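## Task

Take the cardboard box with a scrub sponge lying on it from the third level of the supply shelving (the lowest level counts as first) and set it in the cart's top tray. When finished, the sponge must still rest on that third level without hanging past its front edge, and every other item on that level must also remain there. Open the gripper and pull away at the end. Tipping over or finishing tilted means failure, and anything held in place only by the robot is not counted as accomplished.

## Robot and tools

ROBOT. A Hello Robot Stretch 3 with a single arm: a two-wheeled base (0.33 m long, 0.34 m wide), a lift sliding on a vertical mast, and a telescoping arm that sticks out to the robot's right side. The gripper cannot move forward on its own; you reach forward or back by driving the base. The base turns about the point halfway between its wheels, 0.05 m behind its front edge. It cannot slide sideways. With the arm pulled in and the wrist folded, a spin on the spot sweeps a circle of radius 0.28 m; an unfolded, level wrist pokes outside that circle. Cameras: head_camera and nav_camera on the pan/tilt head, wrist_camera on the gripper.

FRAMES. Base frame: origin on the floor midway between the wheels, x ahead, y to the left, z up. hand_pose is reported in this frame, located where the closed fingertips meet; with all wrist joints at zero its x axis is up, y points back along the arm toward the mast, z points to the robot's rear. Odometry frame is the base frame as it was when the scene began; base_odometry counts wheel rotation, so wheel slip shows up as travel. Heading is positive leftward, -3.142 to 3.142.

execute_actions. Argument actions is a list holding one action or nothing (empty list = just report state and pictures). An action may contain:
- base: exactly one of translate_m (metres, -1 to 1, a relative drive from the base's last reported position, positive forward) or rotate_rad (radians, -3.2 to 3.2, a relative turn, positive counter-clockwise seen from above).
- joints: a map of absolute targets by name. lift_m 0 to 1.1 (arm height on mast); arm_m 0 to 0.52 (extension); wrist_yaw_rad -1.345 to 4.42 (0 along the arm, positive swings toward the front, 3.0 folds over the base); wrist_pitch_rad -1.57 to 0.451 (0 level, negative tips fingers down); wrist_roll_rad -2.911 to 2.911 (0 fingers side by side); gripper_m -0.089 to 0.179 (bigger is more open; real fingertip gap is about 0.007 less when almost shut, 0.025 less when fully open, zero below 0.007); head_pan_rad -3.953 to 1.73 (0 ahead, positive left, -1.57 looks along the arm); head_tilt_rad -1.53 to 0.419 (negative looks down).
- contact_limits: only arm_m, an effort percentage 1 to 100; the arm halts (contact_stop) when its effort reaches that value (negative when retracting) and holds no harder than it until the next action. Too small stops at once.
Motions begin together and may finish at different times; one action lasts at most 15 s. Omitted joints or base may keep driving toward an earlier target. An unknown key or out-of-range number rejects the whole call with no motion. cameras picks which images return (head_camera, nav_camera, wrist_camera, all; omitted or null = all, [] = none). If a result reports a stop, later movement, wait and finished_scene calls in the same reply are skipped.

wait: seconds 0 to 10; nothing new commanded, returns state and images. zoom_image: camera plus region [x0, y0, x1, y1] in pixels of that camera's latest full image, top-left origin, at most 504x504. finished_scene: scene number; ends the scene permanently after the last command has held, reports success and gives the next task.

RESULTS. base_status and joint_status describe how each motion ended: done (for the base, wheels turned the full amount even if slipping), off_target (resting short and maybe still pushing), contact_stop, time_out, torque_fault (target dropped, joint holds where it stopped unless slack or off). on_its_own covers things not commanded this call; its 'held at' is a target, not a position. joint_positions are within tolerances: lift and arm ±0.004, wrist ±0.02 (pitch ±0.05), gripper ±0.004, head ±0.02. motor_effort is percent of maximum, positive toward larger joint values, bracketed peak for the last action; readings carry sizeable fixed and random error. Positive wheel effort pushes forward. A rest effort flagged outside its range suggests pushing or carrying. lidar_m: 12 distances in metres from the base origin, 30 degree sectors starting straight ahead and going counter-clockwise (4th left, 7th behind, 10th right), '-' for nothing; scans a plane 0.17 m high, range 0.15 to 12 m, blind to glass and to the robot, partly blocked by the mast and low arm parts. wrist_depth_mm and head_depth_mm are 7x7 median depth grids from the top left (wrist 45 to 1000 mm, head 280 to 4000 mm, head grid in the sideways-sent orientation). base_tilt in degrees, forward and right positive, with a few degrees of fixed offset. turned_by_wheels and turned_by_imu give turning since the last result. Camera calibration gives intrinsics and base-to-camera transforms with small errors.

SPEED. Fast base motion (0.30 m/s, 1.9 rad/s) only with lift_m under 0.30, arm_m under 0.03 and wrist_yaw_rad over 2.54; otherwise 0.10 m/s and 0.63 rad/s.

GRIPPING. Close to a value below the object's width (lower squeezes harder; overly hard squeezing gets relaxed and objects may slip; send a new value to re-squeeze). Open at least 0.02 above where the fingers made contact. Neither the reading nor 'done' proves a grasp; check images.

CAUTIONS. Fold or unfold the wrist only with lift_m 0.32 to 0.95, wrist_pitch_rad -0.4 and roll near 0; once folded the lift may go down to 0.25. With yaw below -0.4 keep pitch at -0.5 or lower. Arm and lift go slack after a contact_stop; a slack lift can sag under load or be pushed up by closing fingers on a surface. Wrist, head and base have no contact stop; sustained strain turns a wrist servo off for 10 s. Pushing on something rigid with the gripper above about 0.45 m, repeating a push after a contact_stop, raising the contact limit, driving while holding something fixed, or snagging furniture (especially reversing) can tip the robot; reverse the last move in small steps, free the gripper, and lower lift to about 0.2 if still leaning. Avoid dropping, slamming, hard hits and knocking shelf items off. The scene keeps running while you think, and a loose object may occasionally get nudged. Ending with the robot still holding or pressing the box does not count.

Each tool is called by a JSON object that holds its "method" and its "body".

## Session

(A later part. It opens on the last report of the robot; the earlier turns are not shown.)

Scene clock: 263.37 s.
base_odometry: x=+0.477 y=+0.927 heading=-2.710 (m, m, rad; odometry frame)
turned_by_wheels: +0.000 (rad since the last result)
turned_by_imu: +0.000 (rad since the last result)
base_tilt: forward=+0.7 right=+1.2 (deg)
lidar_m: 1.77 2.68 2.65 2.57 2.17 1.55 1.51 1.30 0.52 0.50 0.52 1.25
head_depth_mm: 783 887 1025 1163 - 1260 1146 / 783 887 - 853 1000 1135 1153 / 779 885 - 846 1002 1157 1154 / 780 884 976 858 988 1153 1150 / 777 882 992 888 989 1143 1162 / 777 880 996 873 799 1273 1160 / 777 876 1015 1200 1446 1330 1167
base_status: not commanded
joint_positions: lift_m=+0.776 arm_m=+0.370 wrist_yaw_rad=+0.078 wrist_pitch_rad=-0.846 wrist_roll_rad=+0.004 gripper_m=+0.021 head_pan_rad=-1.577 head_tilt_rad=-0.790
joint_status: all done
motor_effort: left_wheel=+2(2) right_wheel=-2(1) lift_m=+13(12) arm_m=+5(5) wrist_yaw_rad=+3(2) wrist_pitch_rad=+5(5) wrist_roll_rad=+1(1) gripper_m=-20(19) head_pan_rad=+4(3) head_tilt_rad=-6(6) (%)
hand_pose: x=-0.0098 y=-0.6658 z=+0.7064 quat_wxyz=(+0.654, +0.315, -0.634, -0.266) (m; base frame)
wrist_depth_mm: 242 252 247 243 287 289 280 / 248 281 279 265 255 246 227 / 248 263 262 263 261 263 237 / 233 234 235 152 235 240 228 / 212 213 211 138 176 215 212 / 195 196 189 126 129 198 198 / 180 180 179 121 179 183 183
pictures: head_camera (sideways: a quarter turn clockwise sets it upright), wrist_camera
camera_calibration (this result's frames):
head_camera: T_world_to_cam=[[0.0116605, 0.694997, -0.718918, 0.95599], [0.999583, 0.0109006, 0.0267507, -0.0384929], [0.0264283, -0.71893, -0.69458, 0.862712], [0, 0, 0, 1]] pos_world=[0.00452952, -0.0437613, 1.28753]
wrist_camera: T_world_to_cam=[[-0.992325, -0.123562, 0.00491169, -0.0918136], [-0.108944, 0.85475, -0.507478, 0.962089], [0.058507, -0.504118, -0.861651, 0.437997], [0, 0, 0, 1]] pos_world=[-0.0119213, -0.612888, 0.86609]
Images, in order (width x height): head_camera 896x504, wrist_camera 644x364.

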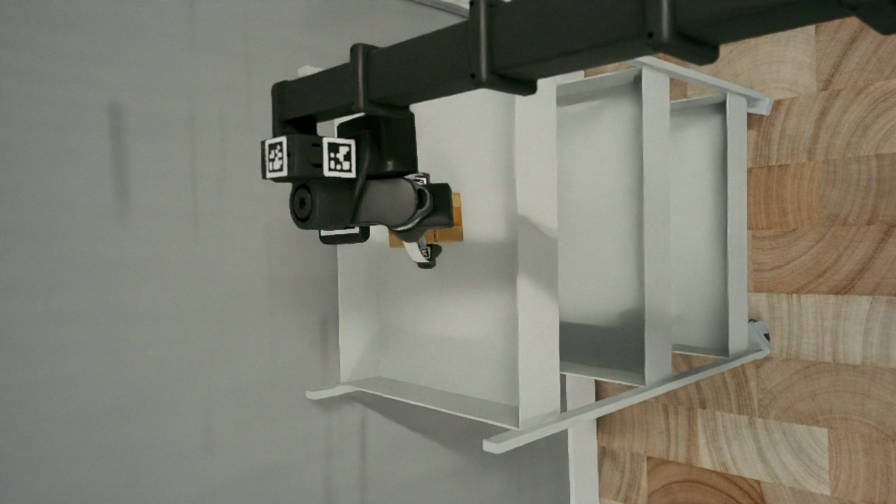

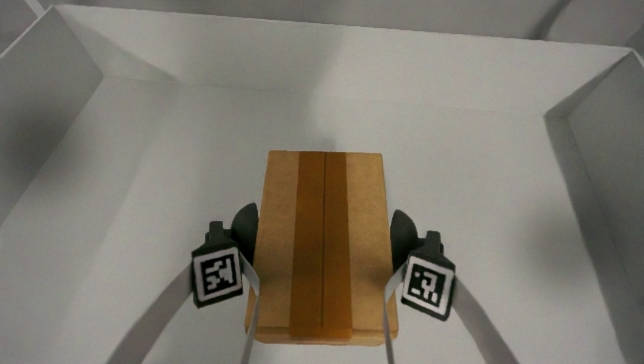

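{"method": "execute_actions", "body": {"actions": [{"joints":{"lift_m":0.753}}], "cameras": []}}

{"method": "execute_actions", "body": {"actions": [{"joints":{"gripper_m":0.1}}], "cameras": ["wrist_camera"]}}

{"method": "execute_actions", "body": {"actions": [{"joints":{"lift_m":0.87}}], "cameras": []}}

{"method": "execute_actions", "body": {"actions": [{"base":{"translate_m":0.15},"joints":{"arm_m":0.0,"lift_m":0.92,"head_pan_rad":0.55,"head_tilt_rad":-0.2}}]}}

Scene clock: 272.43 s.
base_odometry: x=+0.477 y=+0.927 heading=-2.710 (m, m, rad; odometry frame)
turned_by_wheels: +0.000 (rad since the last result)
turned_by_imu: -0.001 (rad since the last result)
base_tilt: forward=+0.7 right=+1.2 (deg)
lidar_m: 1.76 2.68 2.66 2.57 2.18 1.55 1.51 1.30 0.52 0.50 0.52 1.25
head_depth_mm: 784 891 1029 1186 - - 1146 / 781 888 965 844 1001 1133 1149 / 778 886 977 835 1007 1154 1152 / 778 884 975 859 989 1154 1156 / 778 883 994 889 992 1139 1161 / 776 880 992 874 798 1273 1165 / 775 877 1017 1203 1442 1326 1171
base_status: not commanded
joint_positions: lift_m=+0.754 arm_m=+0.370 wrist_yaw_rad=+0.078 wrist_pitch_rad=-0.846 wrist_roll_rad=+0.004 gripper_m=+0.021 head_pan_rad=-1.577 head_tilt_rad=-0.790
joint_status: all done
motor_effort: left_wheel=+2(2) right_wheel=-2(2) lift_m=+12(12) arm_m=+5(5) wrist_yaw_rad=+2(2) wrist_pitch_rad=+5(6) wrist_roll_rad=+1(0) gripper_m=-20(19) head_pan_rad=+3(3) head_tilt_rad=-6(6) (%)
hand_pose: x=-0.0098 y=-0.6658 z=+0.6844 quat_wxyz=(+0.654, +0.315, -0.634, -0.266) (m; base frame)
wrist_depth_mm: 236 245 235 226 220 214 212 / 246 261 261 254 250 244 229 / 230 231 231 234 235 235 228 / 210 209 209 152 211 212 209 / 190 190 189 138 165 192 192 / 174 175 169 126 129 176 177 / 160 160 159 121 159 163 163
pictures: none
No camera images: the call's "cameras" was empty. Leave "cameras" out to get every camera's image.

Scene clock: 273.73 s.
base_odometry: x=+0.477 y=+0.927 heading=-2.710 (m, m, rad; odometry frame)
turned_by_wheels: +0.000 (rad since the last result)
turned_by_imu: +0.000 (rad since the last result)
base_tilt: forward=+0.7 right=+1.2 (deg)
lidar_m: 1.76 2.68 2.66 2.57 2.18 1.56 1.52 1.30 0.52 0.50 0.51 1.25
head_depth_mm: 782 891 1027 1185 - - 1144 / 782 887 967 842 1001 1134 1149 / 781 885 983 833 1003 1153 1150 / 780 883 981 860 987 1158 1155 / 778 883 990 888 995 1141 1153 / 776 882 994 873 799 1278 1162 / 777 880 1015 1200 1449 1324 1168
base_status: not commanded
joint_positions: lift_m=+0.754 arm_m=+0.370 wrist_yaw_rad=+0.078 wrist_pitch_rad=-0.844 wrist_roll_rad=+0.004 gripper_m=+0.100 head_pan_rad=-1.577 head_tilt_rad=-0.790
joint_status: all done
motor_effort: left_wheel=+2(2) right_wheel=-2(2) lift_m=+13(13) arm_m=+5(5) wrist_yaw_rad=+3(2) wrist_pitch_rad=+5(5) wrist_roll_rad=+1(0) gripper_m=+1(83) head_pan_rad=+4(3) head_tilt_rad=-6(6) (%)
hand_pose: x=-0.0097 y=-0.6662 z=+0.6847 quat_wxyz=(+0.655, +0.314, -0.634, -0.265) (m; base frame)
wrist_depth_mm: 234 243 235 226 217 215 212 / 245 264 259 256 253 244 229 / 232 234 232 235 238 236 227 / 211 210 209 153 213 212 211 / 190 192 189 138 188 193 192 / 174 174 170 127 132 177 176 / 161 161 160 121 160 163 161
pictures: wrist_camera
camera_calibration (this result's frames):
wrist_camera: T_world_to_cam=[[-0.992326, -0.123551, 0.00499905, -0.0917777], [-0.108866, 0.853784, -0.509118, 0.951894], [0.0586337, -0.505755, -0.860682, 0.417339], [0, 0, 0, 1]] pos_world=[-0.0119144, -0.61298, 0.844281]
Images, in order (width x height): wrist_camera 644x364.

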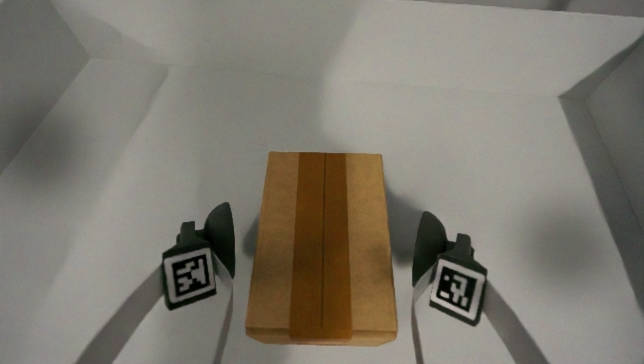

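Scene clock: 275.63 s.
base_odometry: x=+0.477 y=+0.927 heading=-2.710 (m, m, rad; odometry frame)
turned_by_wheels: +0.000 (rad since the last result)
turned_by_imu: +0.000 (rad since the last result)
base_tilt: forward=+0.7 right=+1.3 (deg)
lidar_m: 1.77 2.68 2.66 2.58 2.17 1.55 1.51 1.30 0.52 0.50 0.52 1.25
head_depth_mm: 782 871 - 791 886 1298 1146 / 782 840 964 875 998 1133 1148 / 781 851 - 853 1006 1158 1150 / 779 876 982 863 987 1157 1158 / 777 880 994 891 992 1140 1161 / 777 882 995 874 798 1283 1164 / 776 881 1015 1198 1450 1332 1167
base_status: not commanded
joint_positions: lift_m=+0.869 arm_m=+0.370 wrist_yaw_rad=+0.078 wrist_pitch_rad=-0.843 wrist_roll_rad=+0.004 gripper_m=+0.100 head_pan_rad=-1.577 head_tilt_rad=-0.790
joint_status: all done
motor_effort: left_wheel=+2(1) right_wheel=-2(2) lift_m=+34(36) arm_m=+4(5) wrist_yaw_rad=+2(2) wrist_pitch_rad=+4(5) wrist_roll_rad=+1(1) gripper_m=+0(0) head_pan_rad=+2(4) head_tilt_rad=-5(5) (%)
hand_pose: x=-0.0097 y=-0.6664 z=+0.8007 quat_wxyz=(+0.655, +0.314, -0.634, -0.265) (m; base frame)
wrist_depth_mm: 341 332 326 310 305 298 288 / 407 376 383 363 358 344 332 / 505 336 342 339 333 378 393 / 612 336 349 345 342 334 459 / 273 314 315 316 319 309 549 / 267 285 288 246 285 288 262 / 261 264 262 224 266 266 241
pictures: none
No camera images: the call's "cameras" was empty. Leave "cameras" out to get every camera's image.

Scene clock: 279.57 s.
base_odometry: x=+0.341 y=+0.864 heading=-2.710 (m, m, rad; odometry frame)
turned_by_wheels: +0.000 (rad since the last result)
turned_by_imu: +0.000 (rad since the last result)
base_tilt: forward=+0.7 right=+1.2 (deg)
lidar_m: 1.62 2.55 2.66 2.57 2.63 1.71 1.66 1.29 0.52 0.49 0.93 1.25
head_depth_mm: 2480 2571 2632 2729 2817 2260 1710 / 2613 2637 2721 2828 2916 2265 1724 / 2738 2817 2872 3006 2804 2284 1728 / 2877 2984 3095 3120 3130 2288 1724 / 3067 2946 2965 3045 3064 2305 1740 / 3028 3444 3583 3729 3412 2323 1751 / 3006 3371 3463 3561 3414 2319 1748
base_status: done
joint_positions: lift_m=+0.919 arm_m=+0.000 wrist_yaw_rad=+0.078 wrist_pitch_rad=-0.843 wrist_roll_rad=+0.004 gripper_m=+0.100 head_pan_rad=+0.543 head_tilt_rad=-0.211
joint_status: all done
motor_effort: left_wheel=+1(5) right_wheel=-2(3) lift_m=+34(36) arm_m=-4(5) wrist_yaw_rad=+2(2) wrist_pitch_rad=+4(5) wrist_roll_rad=+1(0) gripper_m=+0(0) head_pan_rad=+4(48) head_tilt_rad=+6(43) (%)
hand_pose: x=-0.0097 y=-0.2974 z=+0.8508 quat_wxyz=(+0.655, +0.314, -0.634, -0.265) (m; base frame)
wrist_depth_mm: 763 735 710 579 562 557 609 / 885 876 841 511 485 507 494 / - - - 409 404 448 421 / - - - 720 696 684 413 / - - - 875 664 646 - / 969 987 945 937 948 980 967 / 875 879 884 894 911 882 879
pictures: head_camera (sideways: a quarter turn clockwise sets it upright), nav_camera (sideways: a quarter turn counterclockwise sets it upright), wrist_camera
camera_calibration (this result's frames):
head_camera: T_world_to_cam=[[-0.164946, -0.0907739, -0.982117, 1.30038], [-0.541029, 0.840901, 0.0131435, -0.0113956], [0.82467, 0.533521, -0.187814, 0.198432], [0, 0, 0, 1]] pos_world=[0.0446863, 0.0217557, 1.31454]
nav_camera: T_world_to_cam=[[0.179332, 0.130813, 0.975053, -1.23181], [0.491694, -0.87037, 0.0263367, 0.0185281], [0.852102, 0.474704, -0.220405, 0.242844], [0, 0, 0, 1]] pos_world=[0.00486521, 0.0619846, 1.25412]
wrist_camera: T_world_to_cam=[[-0.99231, -0.123671, 0.00507042, -0.0470967], [-0.108915, 0.85298, -0.510454, 0.722517], [0.0588035, -0.507081, -0.85989, 0.745772], [0, 0, 0, 1]] pos_world=[-0.0118958, -0.24395, 1.01033]
Images, in order (width x height): head_camera 896x504, nav_camera 672x504, wrist_camera 644x364.

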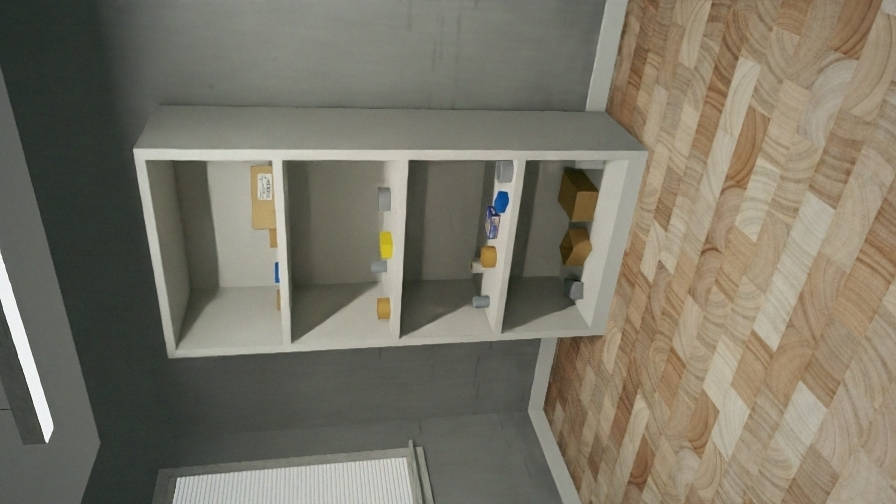

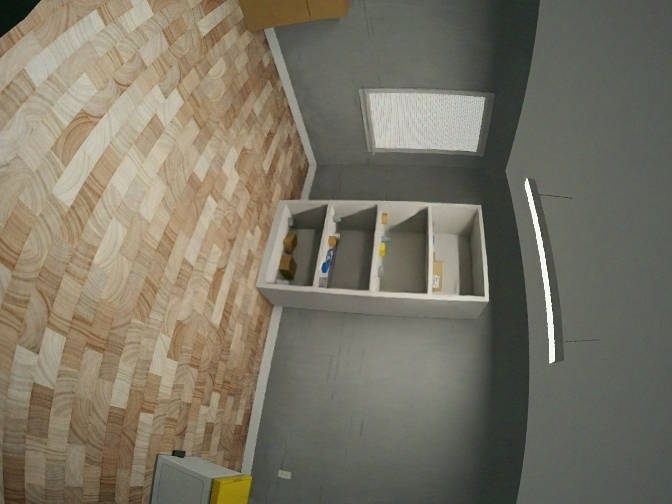

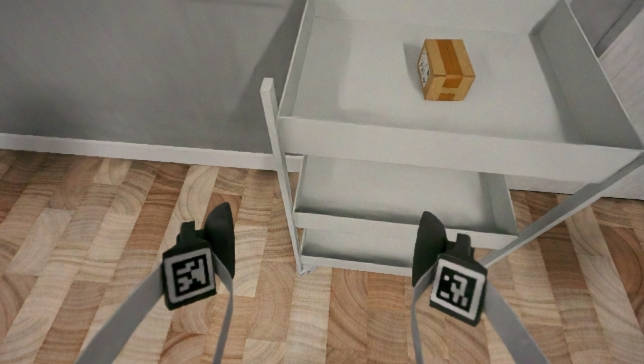

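{"method": "finished_scene", "body": {"scene": 2}}

The scene is finished: the task was done.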